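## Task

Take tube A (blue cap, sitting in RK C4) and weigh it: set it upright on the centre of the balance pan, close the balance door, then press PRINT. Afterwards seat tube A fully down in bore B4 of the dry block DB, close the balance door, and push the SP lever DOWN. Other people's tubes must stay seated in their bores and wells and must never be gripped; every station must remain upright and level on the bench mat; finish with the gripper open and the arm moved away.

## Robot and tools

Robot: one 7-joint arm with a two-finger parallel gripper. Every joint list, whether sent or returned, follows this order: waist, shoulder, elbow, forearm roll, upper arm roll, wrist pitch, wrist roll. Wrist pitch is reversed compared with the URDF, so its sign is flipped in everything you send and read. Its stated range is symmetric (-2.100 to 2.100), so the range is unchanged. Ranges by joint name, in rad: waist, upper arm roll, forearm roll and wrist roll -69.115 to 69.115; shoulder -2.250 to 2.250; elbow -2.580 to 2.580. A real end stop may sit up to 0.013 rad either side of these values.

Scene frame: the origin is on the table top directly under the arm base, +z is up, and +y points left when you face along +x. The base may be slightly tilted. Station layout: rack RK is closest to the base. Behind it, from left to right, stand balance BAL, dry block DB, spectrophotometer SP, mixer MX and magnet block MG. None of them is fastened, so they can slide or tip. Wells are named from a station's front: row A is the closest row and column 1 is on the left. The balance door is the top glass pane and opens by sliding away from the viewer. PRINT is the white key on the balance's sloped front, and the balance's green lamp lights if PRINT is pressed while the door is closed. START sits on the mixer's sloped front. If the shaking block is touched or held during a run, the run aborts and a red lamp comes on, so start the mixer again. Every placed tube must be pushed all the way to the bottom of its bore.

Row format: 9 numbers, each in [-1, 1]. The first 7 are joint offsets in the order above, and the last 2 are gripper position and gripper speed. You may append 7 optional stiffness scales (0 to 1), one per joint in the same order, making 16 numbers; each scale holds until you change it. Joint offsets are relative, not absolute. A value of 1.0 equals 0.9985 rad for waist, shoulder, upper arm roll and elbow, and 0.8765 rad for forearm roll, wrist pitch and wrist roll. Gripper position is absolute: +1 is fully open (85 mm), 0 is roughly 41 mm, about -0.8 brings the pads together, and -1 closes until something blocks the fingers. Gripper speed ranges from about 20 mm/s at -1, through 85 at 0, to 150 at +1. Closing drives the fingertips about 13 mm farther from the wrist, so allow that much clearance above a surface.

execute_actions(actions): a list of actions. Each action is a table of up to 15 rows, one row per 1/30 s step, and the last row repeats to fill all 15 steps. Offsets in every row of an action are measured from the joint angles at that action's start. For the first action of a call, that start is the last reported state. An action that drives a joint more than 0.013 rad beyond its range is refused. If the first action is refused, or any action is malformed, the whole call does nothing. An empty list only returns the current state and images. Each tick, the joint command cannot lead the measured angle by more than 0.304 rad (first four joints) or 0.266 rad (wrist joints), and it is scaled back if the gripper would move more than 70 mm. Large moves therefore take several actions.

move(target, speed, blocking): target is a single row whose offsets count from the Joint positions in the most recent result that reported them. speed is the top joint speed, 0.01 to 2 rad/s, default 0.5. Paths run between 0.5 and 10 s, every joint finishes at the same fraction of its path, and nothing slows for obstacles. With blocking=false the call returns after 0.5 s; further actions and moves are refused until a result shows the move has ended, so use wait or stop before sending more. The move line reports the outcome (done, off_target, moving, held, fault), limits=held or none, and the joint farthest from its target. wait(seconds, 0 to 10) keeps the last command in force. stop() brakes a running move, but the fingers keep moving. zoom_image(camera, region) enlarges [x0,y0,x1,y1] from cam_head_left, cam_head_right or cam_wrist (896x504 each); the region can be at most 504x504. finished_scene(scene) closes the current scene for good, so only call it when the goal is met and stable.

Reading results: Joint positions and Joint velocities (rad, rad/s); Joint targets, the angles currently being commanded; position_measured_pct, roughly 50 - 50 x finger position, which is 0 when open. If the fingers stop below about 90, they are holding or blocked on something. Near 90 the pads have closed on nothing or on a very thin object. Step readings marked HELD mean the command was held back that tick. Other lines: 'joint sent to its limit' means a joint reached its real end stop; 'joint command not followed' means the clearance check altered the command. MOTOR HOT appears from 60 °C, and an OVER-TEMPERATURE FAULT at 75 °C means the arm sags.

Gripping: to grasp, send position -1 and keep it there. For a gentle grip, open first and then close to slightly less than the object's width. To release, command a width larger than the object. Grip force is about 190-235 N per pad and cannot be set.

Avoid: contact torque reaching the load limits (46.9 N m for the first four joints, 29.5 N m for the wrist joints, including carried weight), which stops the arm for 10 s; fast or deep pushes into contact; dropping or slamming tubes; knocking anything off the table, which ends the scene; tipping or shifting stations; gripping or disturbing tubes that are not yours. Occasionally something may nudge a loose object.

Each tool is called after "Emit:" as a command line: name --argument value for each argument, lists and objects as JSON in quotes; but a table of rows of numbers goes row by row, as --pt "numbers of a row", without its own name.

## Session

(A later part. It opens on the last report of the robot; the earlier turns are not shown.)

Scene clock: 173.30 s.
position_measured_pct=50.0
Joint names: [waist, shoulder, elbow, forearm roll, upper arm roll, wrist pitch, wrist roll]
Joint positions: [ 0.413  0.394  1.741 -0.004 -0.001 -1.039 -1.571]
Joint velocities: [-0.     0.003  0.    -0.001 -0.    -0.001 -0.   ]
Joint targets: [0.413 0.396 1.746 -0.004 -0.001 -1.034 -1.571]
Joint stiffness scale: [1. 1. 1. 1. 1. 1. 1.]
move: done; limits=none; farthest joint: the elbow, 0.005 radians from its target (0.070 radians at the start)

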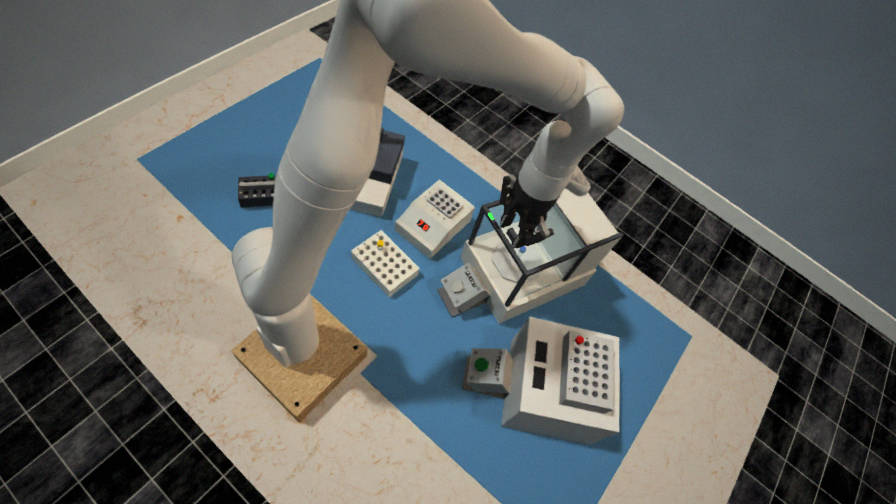

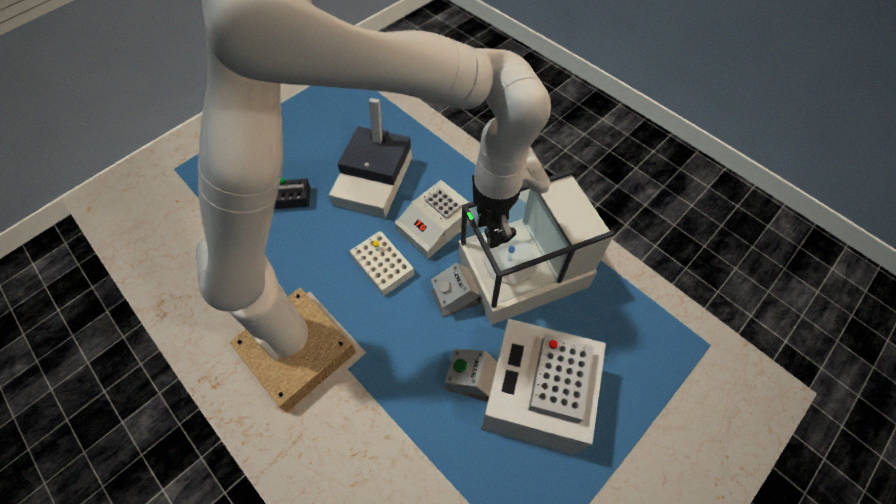

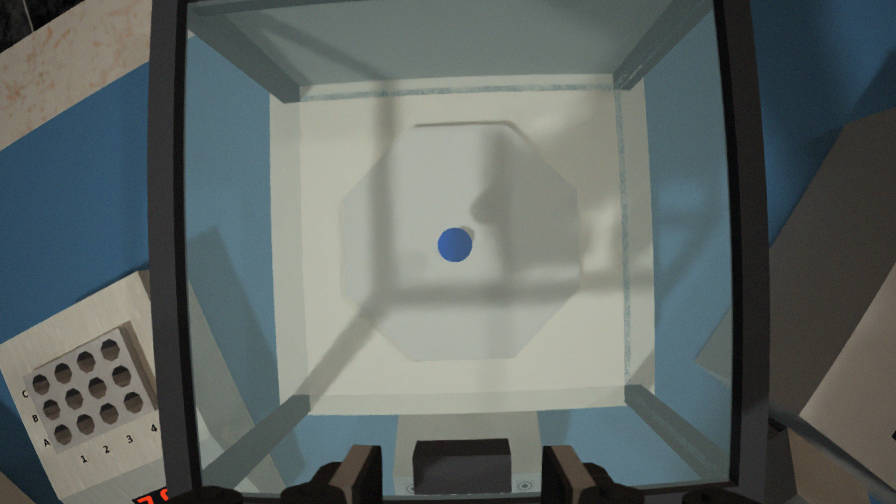

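Emit:
move --target '[0,0,0,0,0,0,0,-0.4,-0.5]'

Emit:
move --target '[-0.004,0.127,-0.231,0,0,-0.118,0,-0.4,0]' --speed 0.18

Emit:
move --target '[-0.004,0.136,-0.244,0,0,-0.13,0,-0.4,0]' --speed 0.15

Emit:
move --target '[0,0,0,0,0,0,0,0,0]'

Emit:
move --target '[0,-0.03,-0.073,0,0,-0.114,0,0,0]' --speed 0.25

Emit:
move --target '[0,-0.19,0.188,0,0,0.034,0,-0.3,0]' --speed 0.35

Scene clock: 180.90 s.
position_measured_pct=67.9
Joint names: [waist, shoulder, elbow, forearm roll, upper arm roll, wrist pitch, wrist roll]
Joint positions: [ 0.413  0.394  1.741 -0.004 -0.001 -1.039 -1.571]
Joint velocities: [ 0.002  0.     0.     0.    -0.    -0.001 -0.   ]
Joint targets: [0.413 0.394 1.741 -0.004 -0.001 -1.039 -1.571]
Joint stiffness scale: [1. 1. 1. 1. 1. 1. 1.]
move: done; limits=none; farthest joint: the waist, 0.000 radians from its target (0.000 radians at the start)

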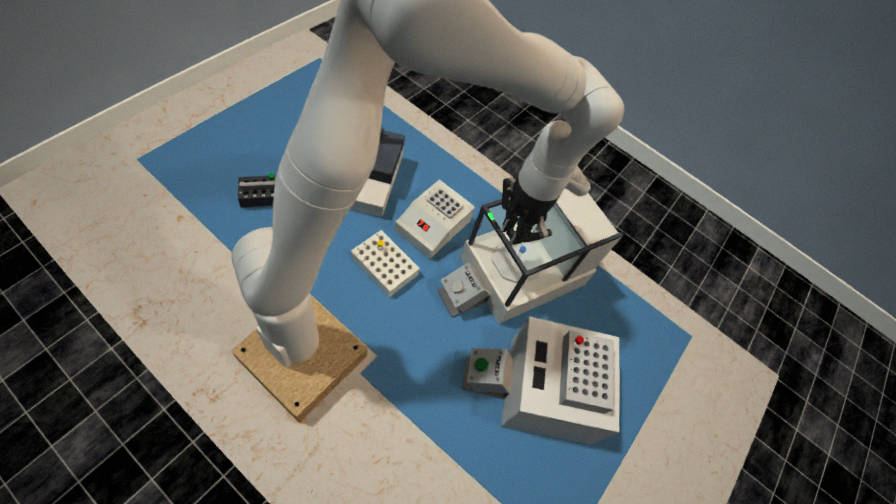

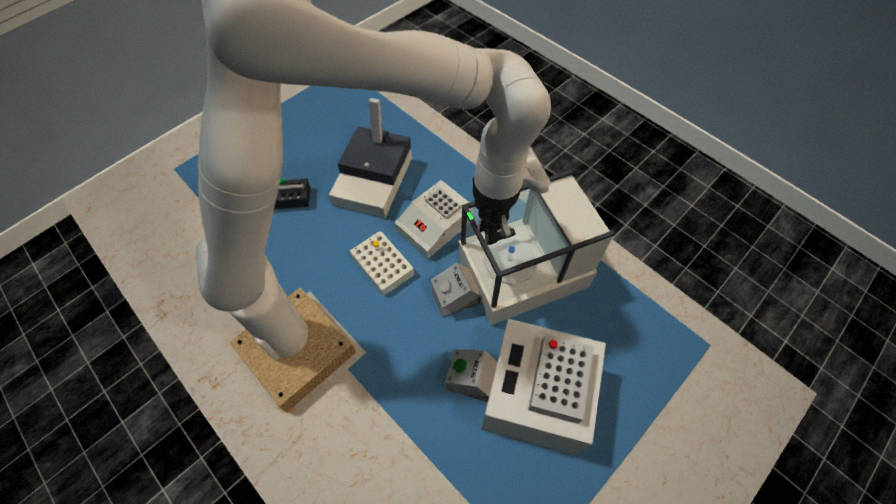

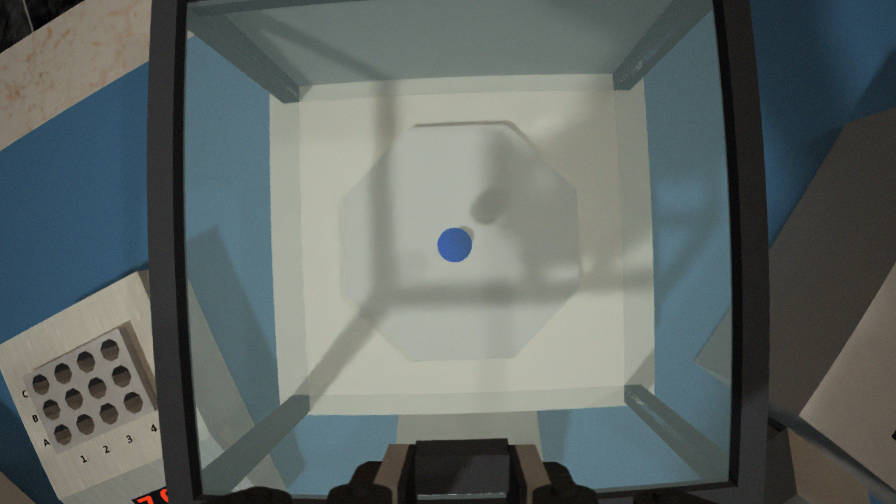

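Scene clock: 182.60 s.
position_measured_pct=67.9
Joint names: [waist, shoulder, elbow, forearm roll, upper arm roll, wrist pitch, wrist roll]
Joint positions: [ 0.412  0.522  1.518 -0.004 -0.001 -1.137 -1.571]
Joint velocities: [ 0.    -0.001 -0.002 -0.    -0.    -0.001  0.   ]
Joint targets: [0.409 0.521 1.510 -0.004 -0.001 -1.142 -1.571]
Joint stiffness scale: [1. 1. 1. 1. 1. 1. 1.]
move: done; limits=none; farthest joint: the elbow, 0.008 radians from its target (0.231 radians at the start)

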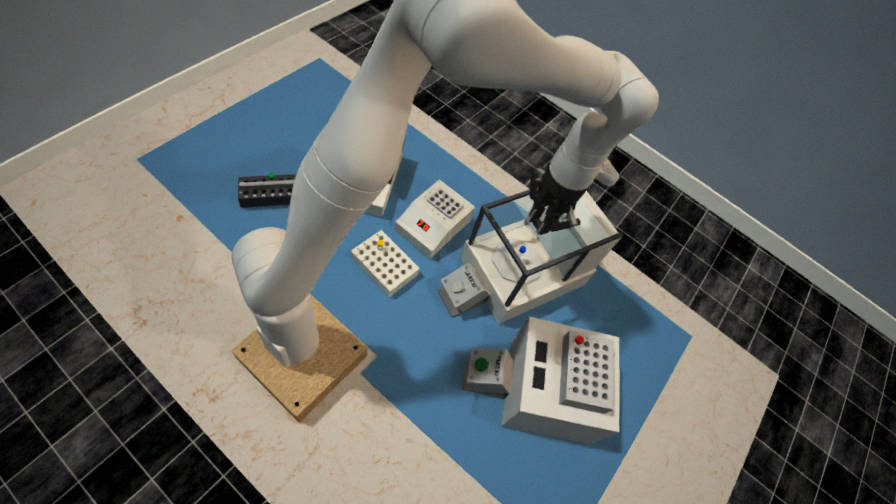

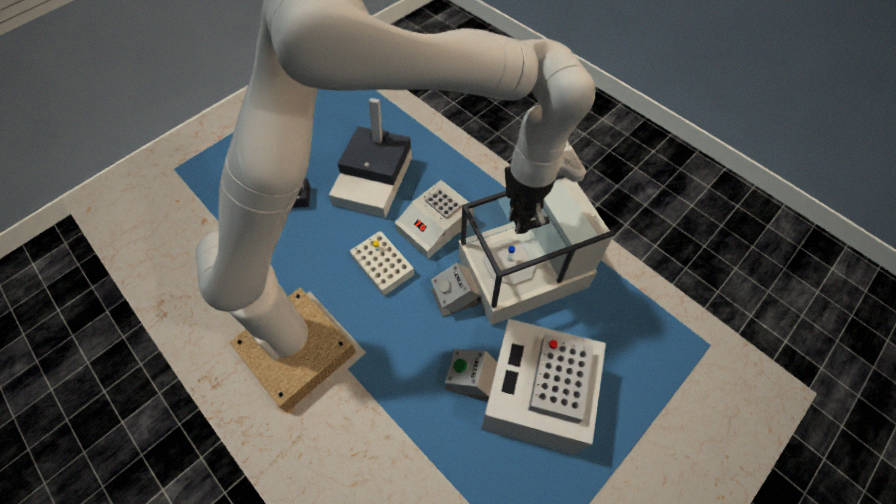

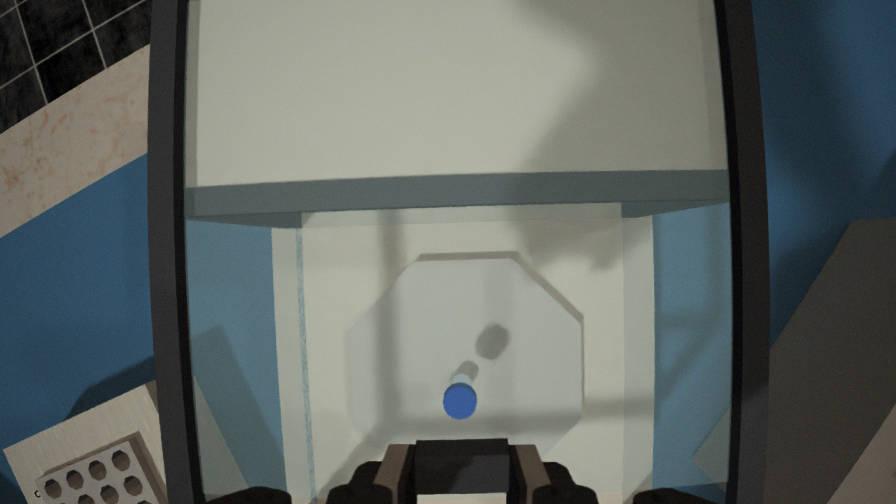

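Scene clock: 184.63 s.
position_measured_pct=67.9
Joint names: [waist, shoulder, elbow, forearm roll, upper arm roll, wrist pitch, wrist roll]
Joint positions: [ 0.41   0.653  1.278 -0.004 -0.001 -1.249 -1.571]
Joint velocities: [ 0.001  0.001 -0.001  0.     0.    -0.001  0.   ]
Joint targets: [0.408 0.658 1.274 -0.004 -0.001 -1.251 -1.571]
Joint stiffness scale: [1. 1. 1. 1. 1. 1. 1.]
move: done; limits=none; farthest joint: the shoulder, 0.005 radians from its target (0.136 radians at the start)

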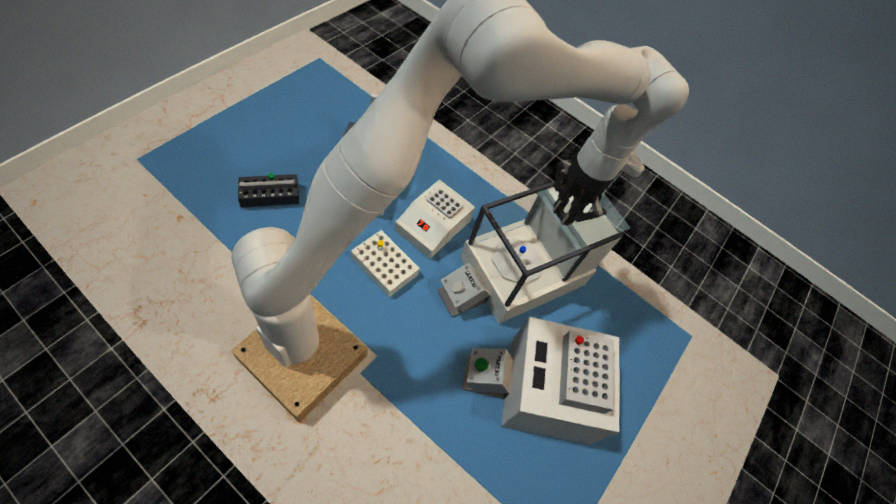

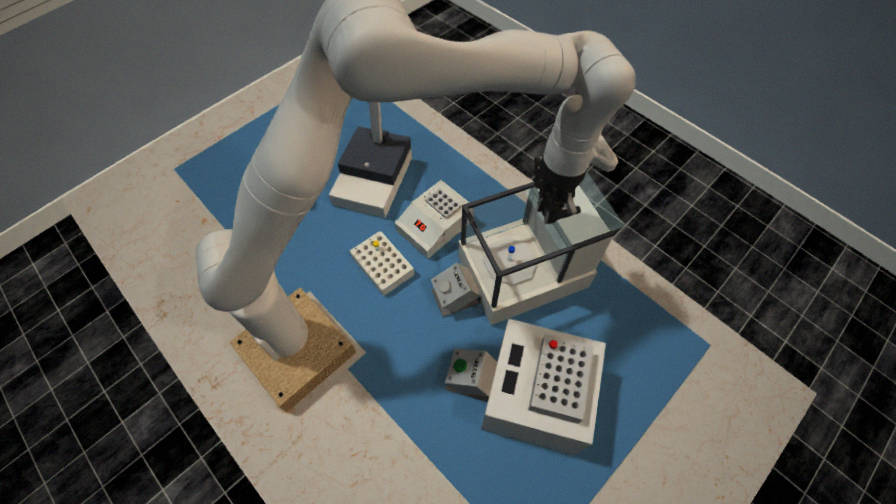

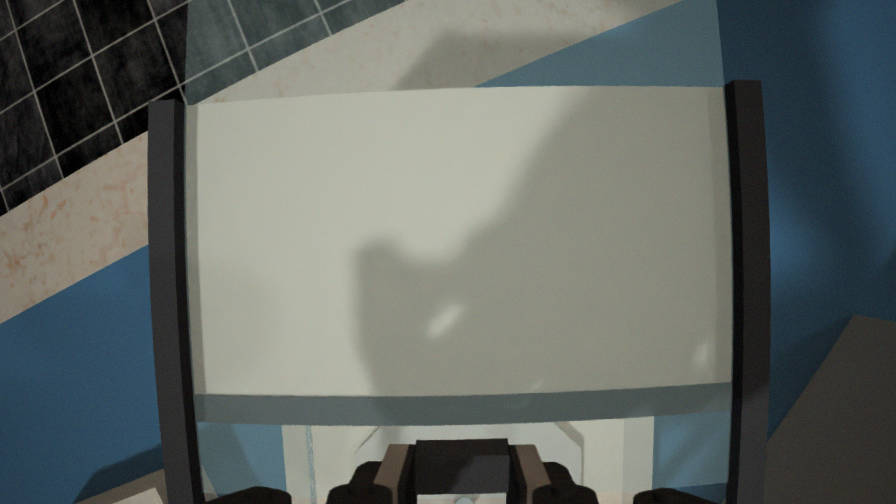

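Scene clock: 185.20 s.
position_measured_pct=50.0
Joint names: [waist, shoulder, elbow, forearm roll, upper arm roll, wrist pitch, wrist roll]
Joint positions: [ 0.41   0.653  1.278 -0.004 -0.001 -1.249 -1.571]
Joint velocities: [-0.    -0.001  0.     0.     0.001 -0.     0.   ]
Joint targets: [0.410 0.653 1.278 -0.004 -0.001 -1.249 -1.571]
Joint stiffness scale: [1. 1. 1. 1. 1. 1. 1.]
move: done; limits=none; farthest joint: the waist, 0.000 radians from its target (0.000 radians at the start)

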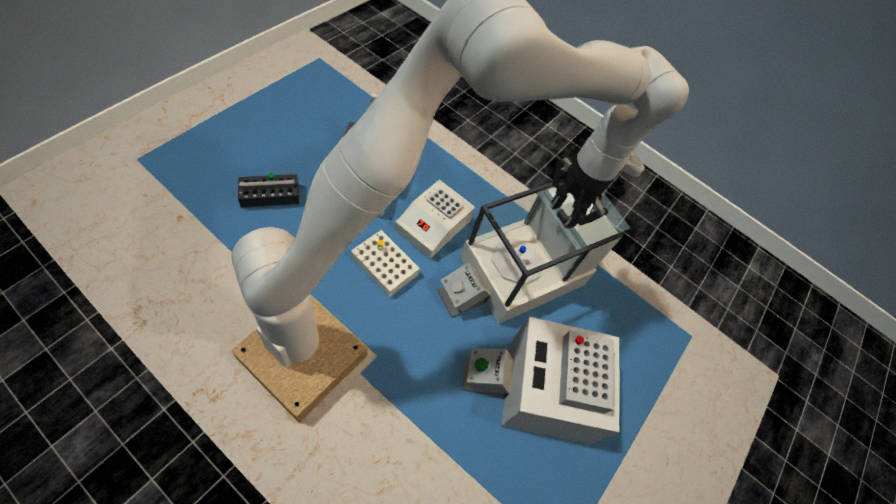

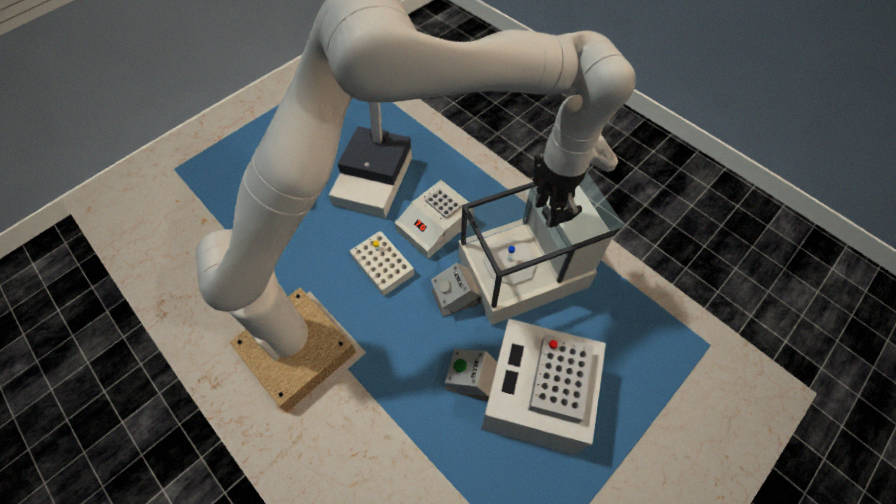

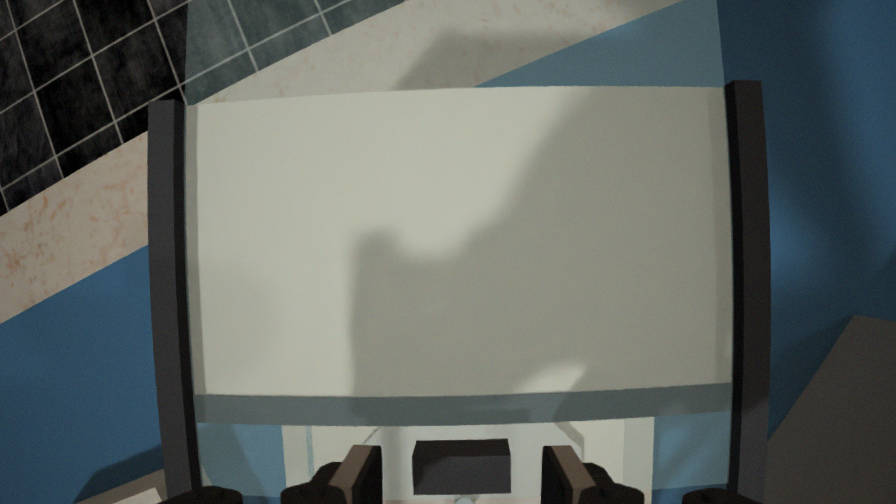

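Scene clock: 186.03 s.
position_measured_pct=50.0
Joint names: [waist, shoulder, elbow, forearm roll, upper arm roll, wrist pitch, wrist roll]
Joint positions: [ 0.41   0.625  1.21  -0.004 -0.001 -1.343 -1.571]
Joint velocities: [-0.001  0.    -0.    -0.    -0.001 -0.     0.001]
Joint targets: [0.410 0.623 1.206 -0.004 -0.001 -1.348 -1.571]
Joint stiffness scale: [1. 1. 1. 1. 1. 1. 1.]
move: done; limits=none; farthest joint: the wrist pitch, 0.006 radians from its target (0.100 radians at the start)

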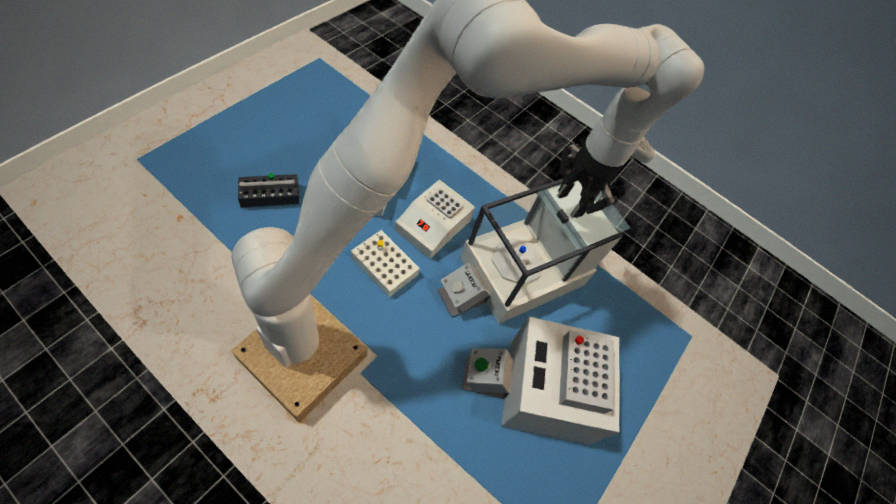

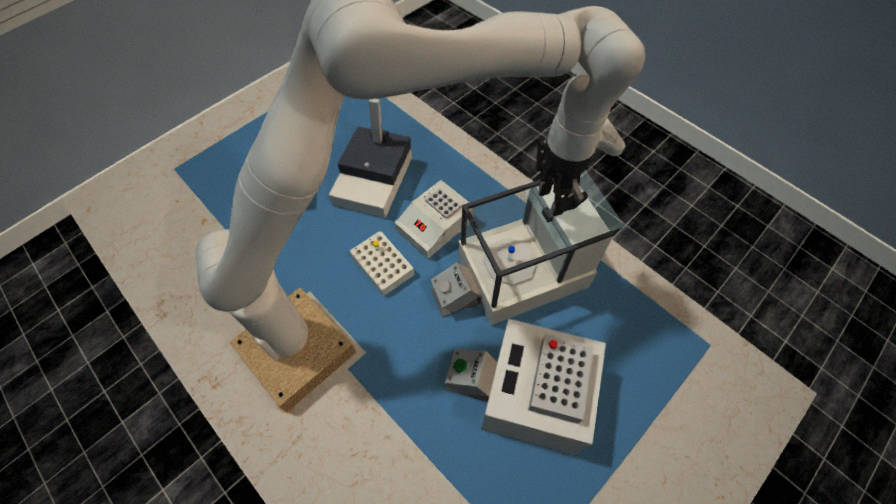

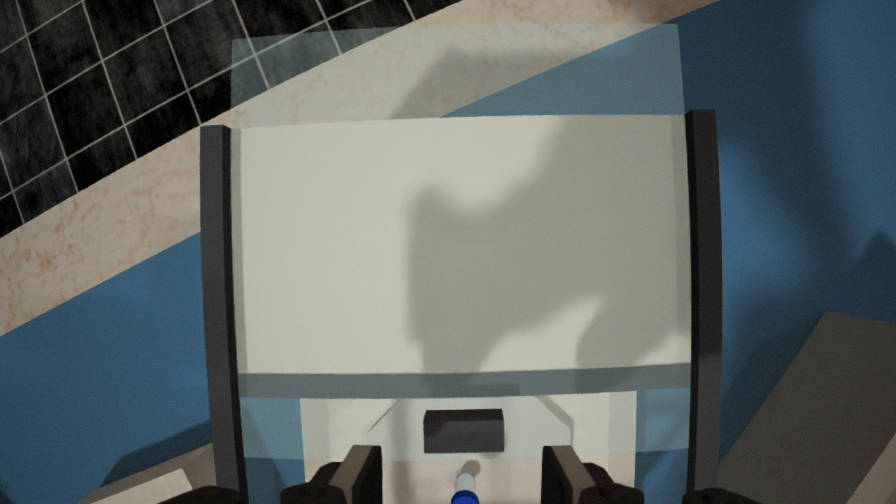

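Scene clock: 187.17 s.
position_measured_pct=65.1
Joint names: [waist, shoulder, elbow, forearm roll, upper arm roll, wrist pitch, wrist roll]
Joint positions: [ 0.41   0.437  1.393 -0.004 -0.001 -1.319 -1.571]
Joint velocities: [ 0.    -0.002  0.001  0.001 -0.001  0.     0.   ]
Joint targets: [0.410 0.435 1.398 -0.004 -0.001 -1.313 -1.571]
Joint stiffness scale: [1. 1. 1. 1. 1. 1. 1.]
move: done; limits=none; farthest joint: the wrist pitch, 0.005 radians from its target (0.030 radians at the start)

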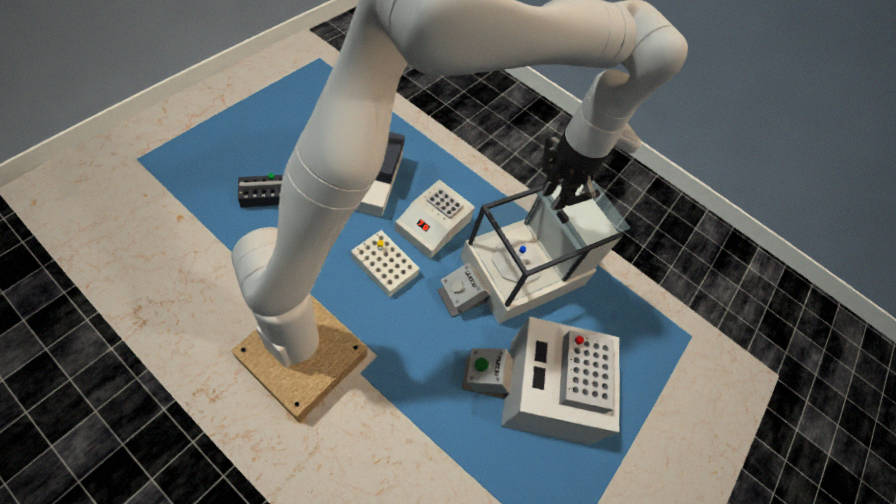

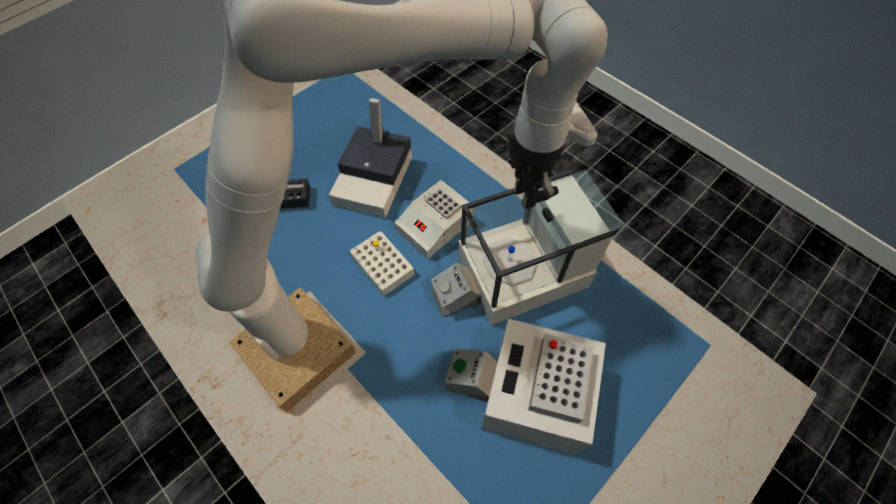

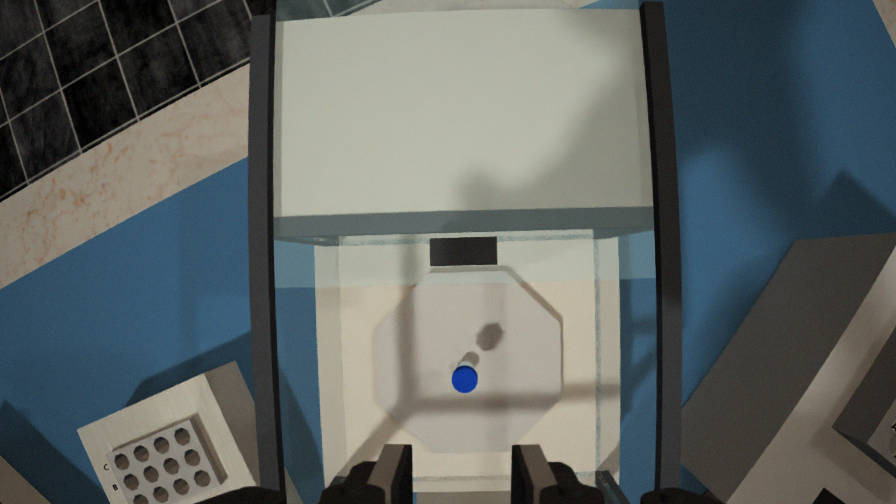

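Emit:
move --target '[-0.006,0.203,0.293,0,0,0.562,0,-0.3,0]' --speed 0.25

Scene clock: 194.03 s.
position_measured_pct=65.1
Joint names: [waist, shoulder, elbow, forearm roll, upper arm roll, wrist pitch, wrist roll]
Joint positions: [ 0.407  0.638  1.681 -0.004 -0.001 -0.831 -1.571]
Joint velocities: [-0.     0.002  0.     0.     0.001  0.001 -0.001]
Joint targets: [0.404 0.640 1.686 -0.004 -0.001 -0.826 -1.571]
Joint stiffness scale: [1. 1. 1. 1. 1. 1. 1.]
move: done; limits=none; farthest joint: the elbow, 0.005 radians from its target (0.292 radians at the start)

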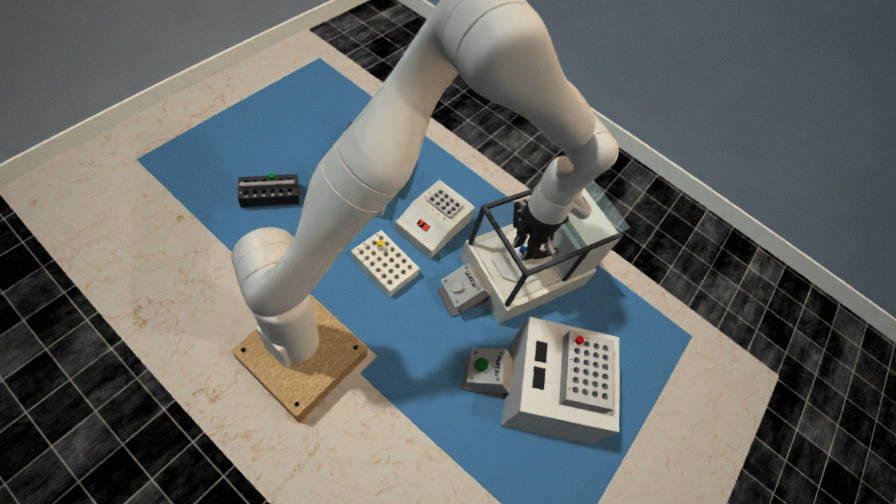

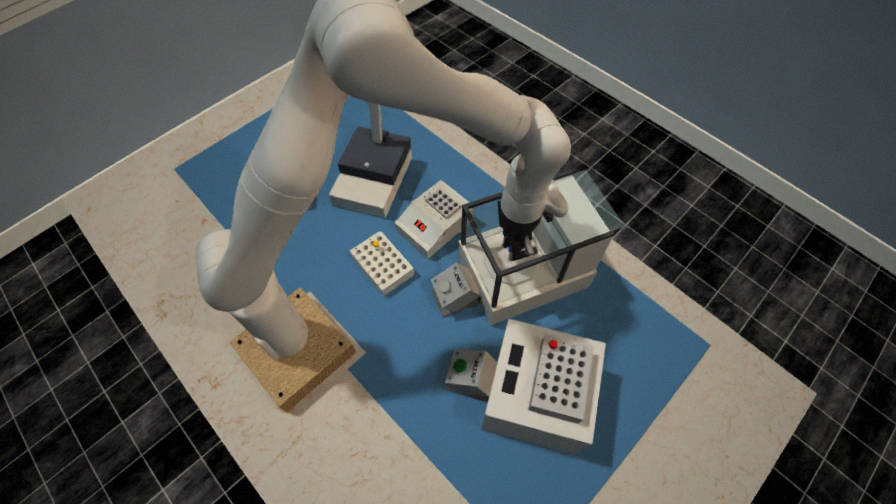

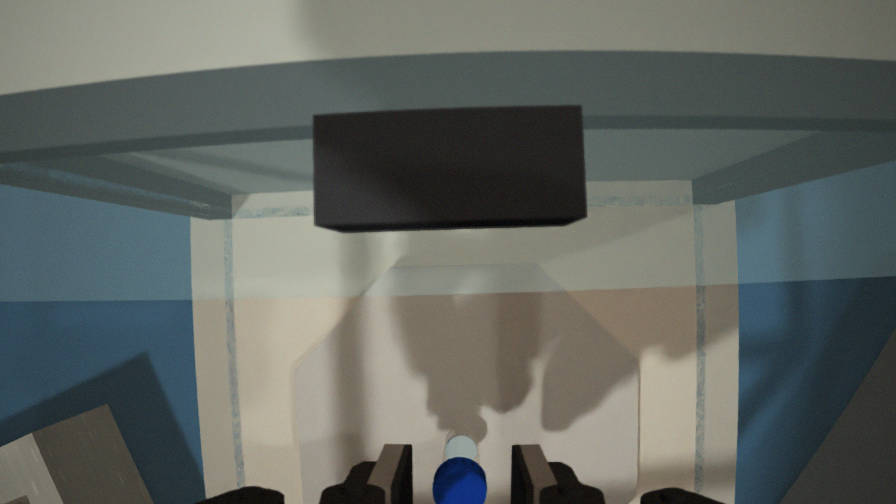

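Emit:
move --target '[0,0.012,-0.016,0,0,0,0,-0.3,0]' --speed 0.05

Emit:
move --target '[0,0,0,0,0,0,0,-0.68,-0.5]'

Emit:
move --target '[0,-0.215,-0.3,0,0,-0.585,0,-0.68,0]' --speed 0.3

Scene clock: 198.70 s.
position_measured_pct=65.1
Joint names: [waist, shoulder, elbow, forearm roll, upper arm roll, wrist pitch, wrist roll]
Joint positions: [ 0.407  0.647  1.67  -0.004 -0.001 -0.831 -1.571]
Joint velocities: [ 0.001  0.003 -0.001 -0.    -0.     0.     0.   ]
Joint targets: [0.407 0.650 1.665 -0.004 -0.001 -0.831 -1.571]
Joint stiffness scale: [1. 1. 1. 1. 1. 1. 1.]
move: done; limits=none; farthest joint: the elbow, 0.005 radians from its target (0.016 radians at the start)

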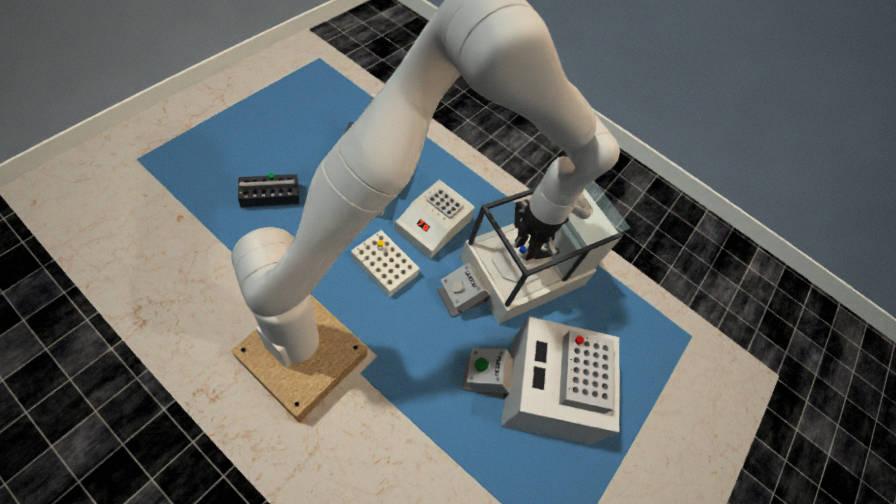

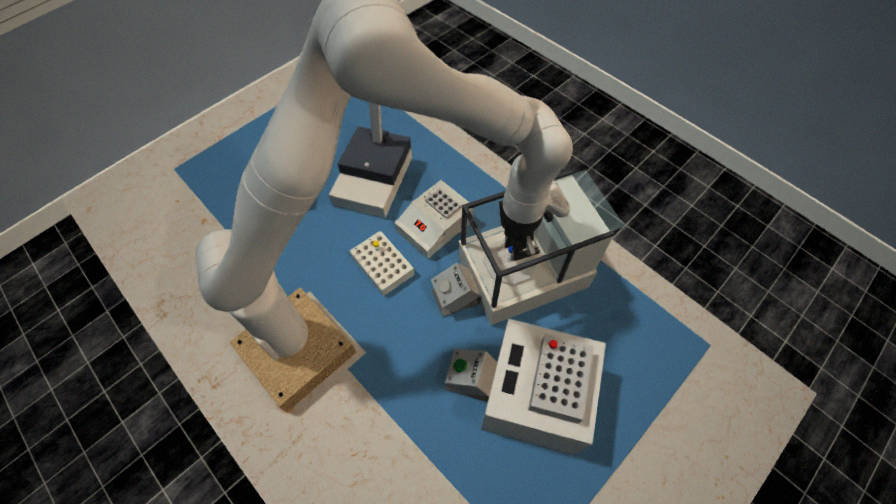

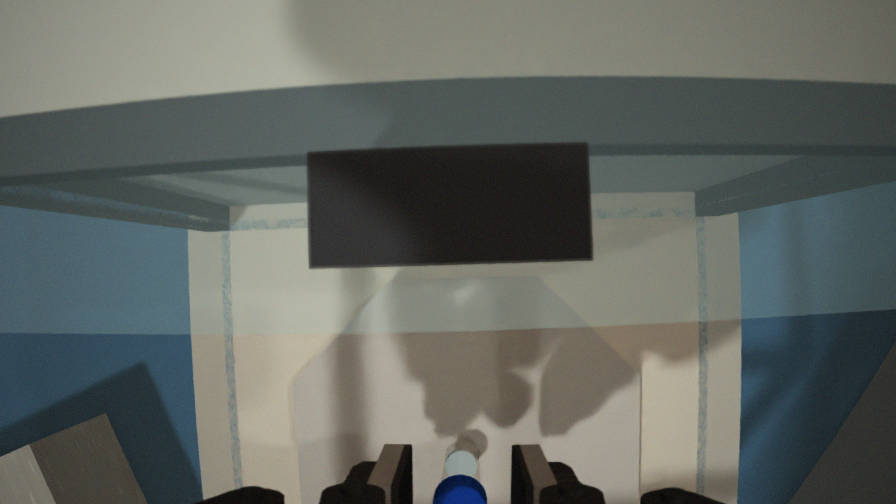

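Scene clock: 199.30 s.
position_measured_pct=81.0
Joint names: [waist, shoulder, elbow, forearm roll, upper arm roll, wrist pitch, wrist roll]
Joint positions: [ 0.407  0.647  1.67  -0.004 -0.001 -0.831 -1.571]
Joint velocities: [-0.001 -0.001  0.     0.     0.     0.    -0.   ]
Joint targets: [0.407 0.647 1.670 -0.004 -0.001 -0.831 -1.571]
Joint stiffness scale: [1. 1. 1. 1. 1. 1. 1.]
move: done; limits=none; farthest joint: the waist, 0.000 radians from its target (0.000 radians at the start)

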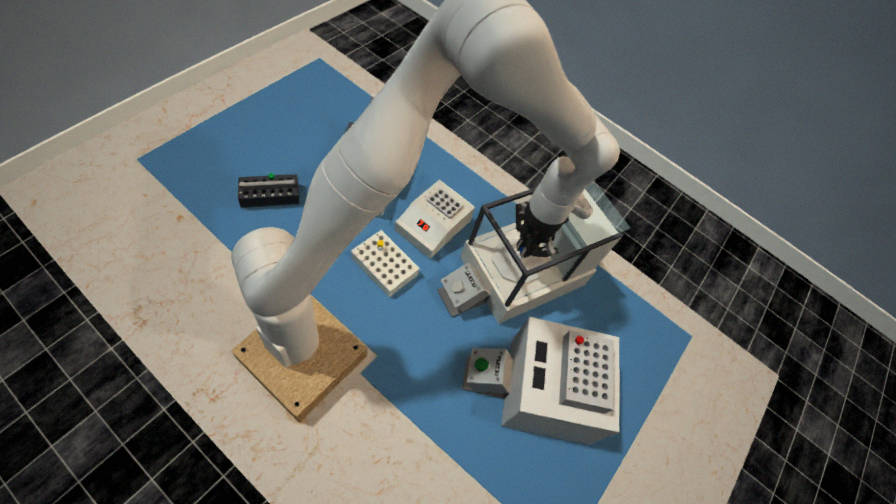

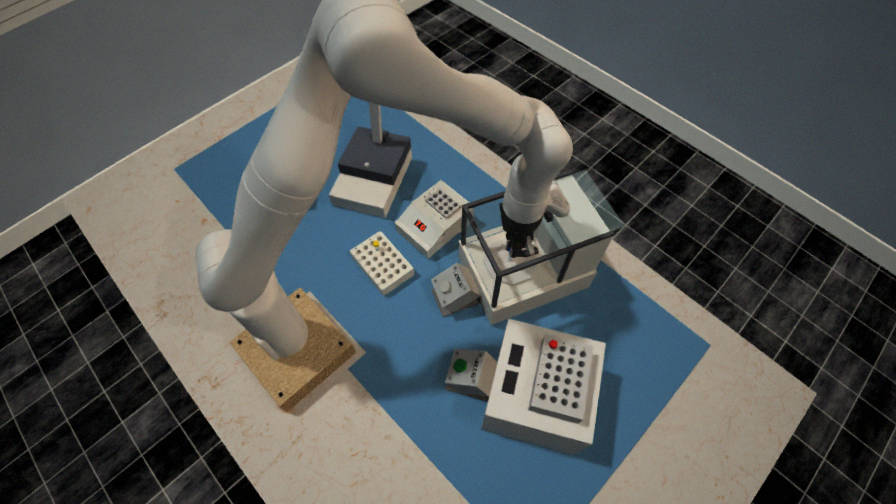

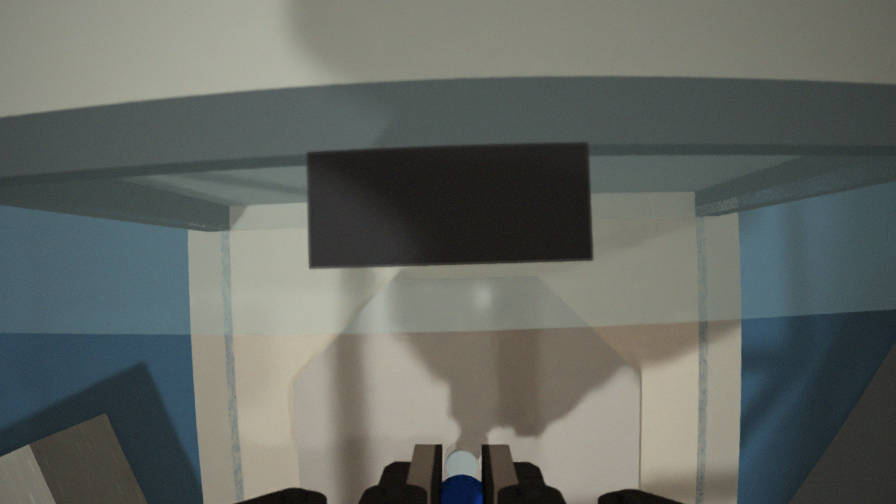

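Scene clock: 201.47 s.
position_measured_pct=81.0
Joint names: [waist, shoulder, elbow, forearm roll, upper arm roll, wrist pitch, wrist roll]
Joint positions: [ 0.407  0.435  1.375 -0.004 -0.001 -1.339 -1.571]
Joint velocities: [-0.002 -0.003 -0.    -0.001  0.001  0.     0.001]
Joint targets: [0.407 0.433 1.370 -0.004 -0.001 -1.344 -1.571]
Joint stiffness scale: [1. 1. 1. 1. 1. 1. 1.]
move: done; limits=none; farthest joint: the elbow, 0.005 radians from its target (0.299 radians at the start)

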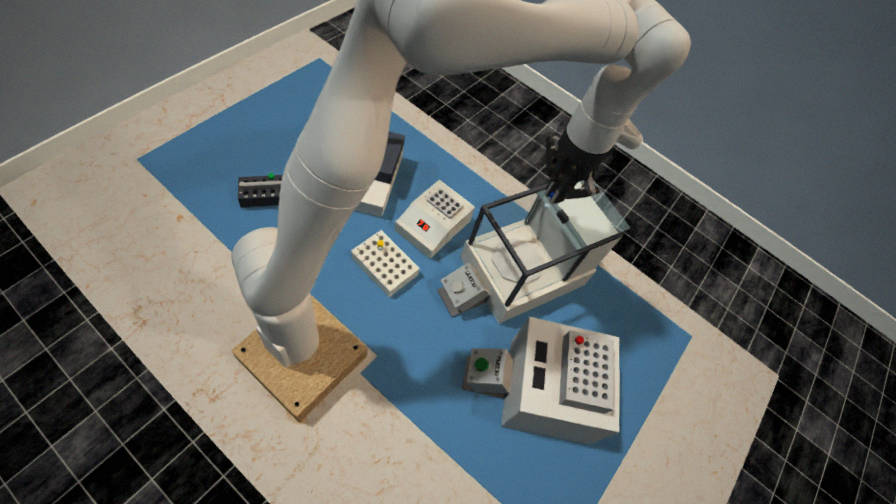

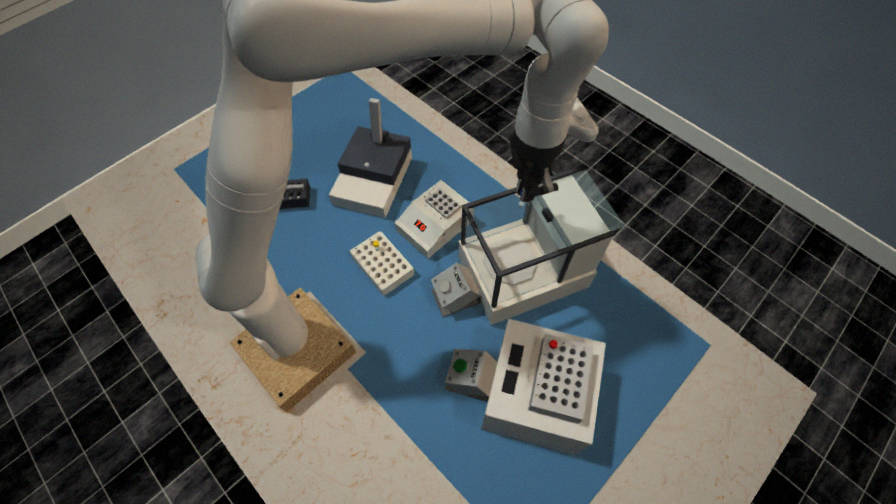

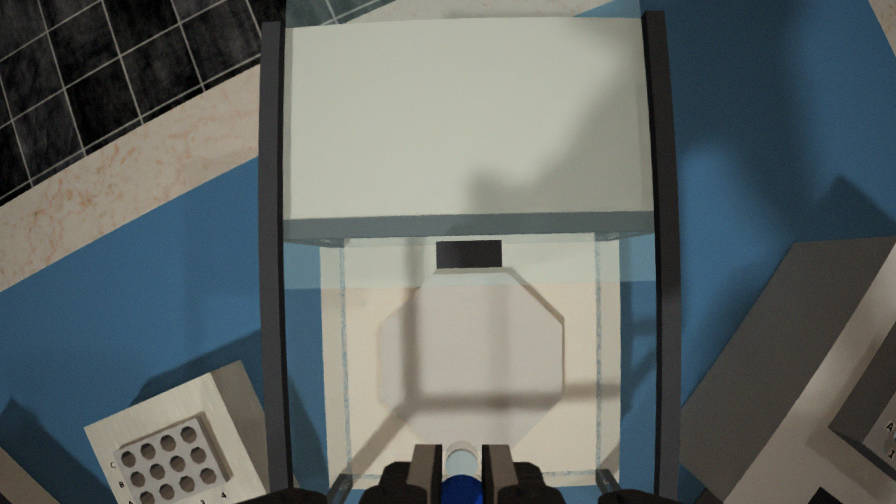

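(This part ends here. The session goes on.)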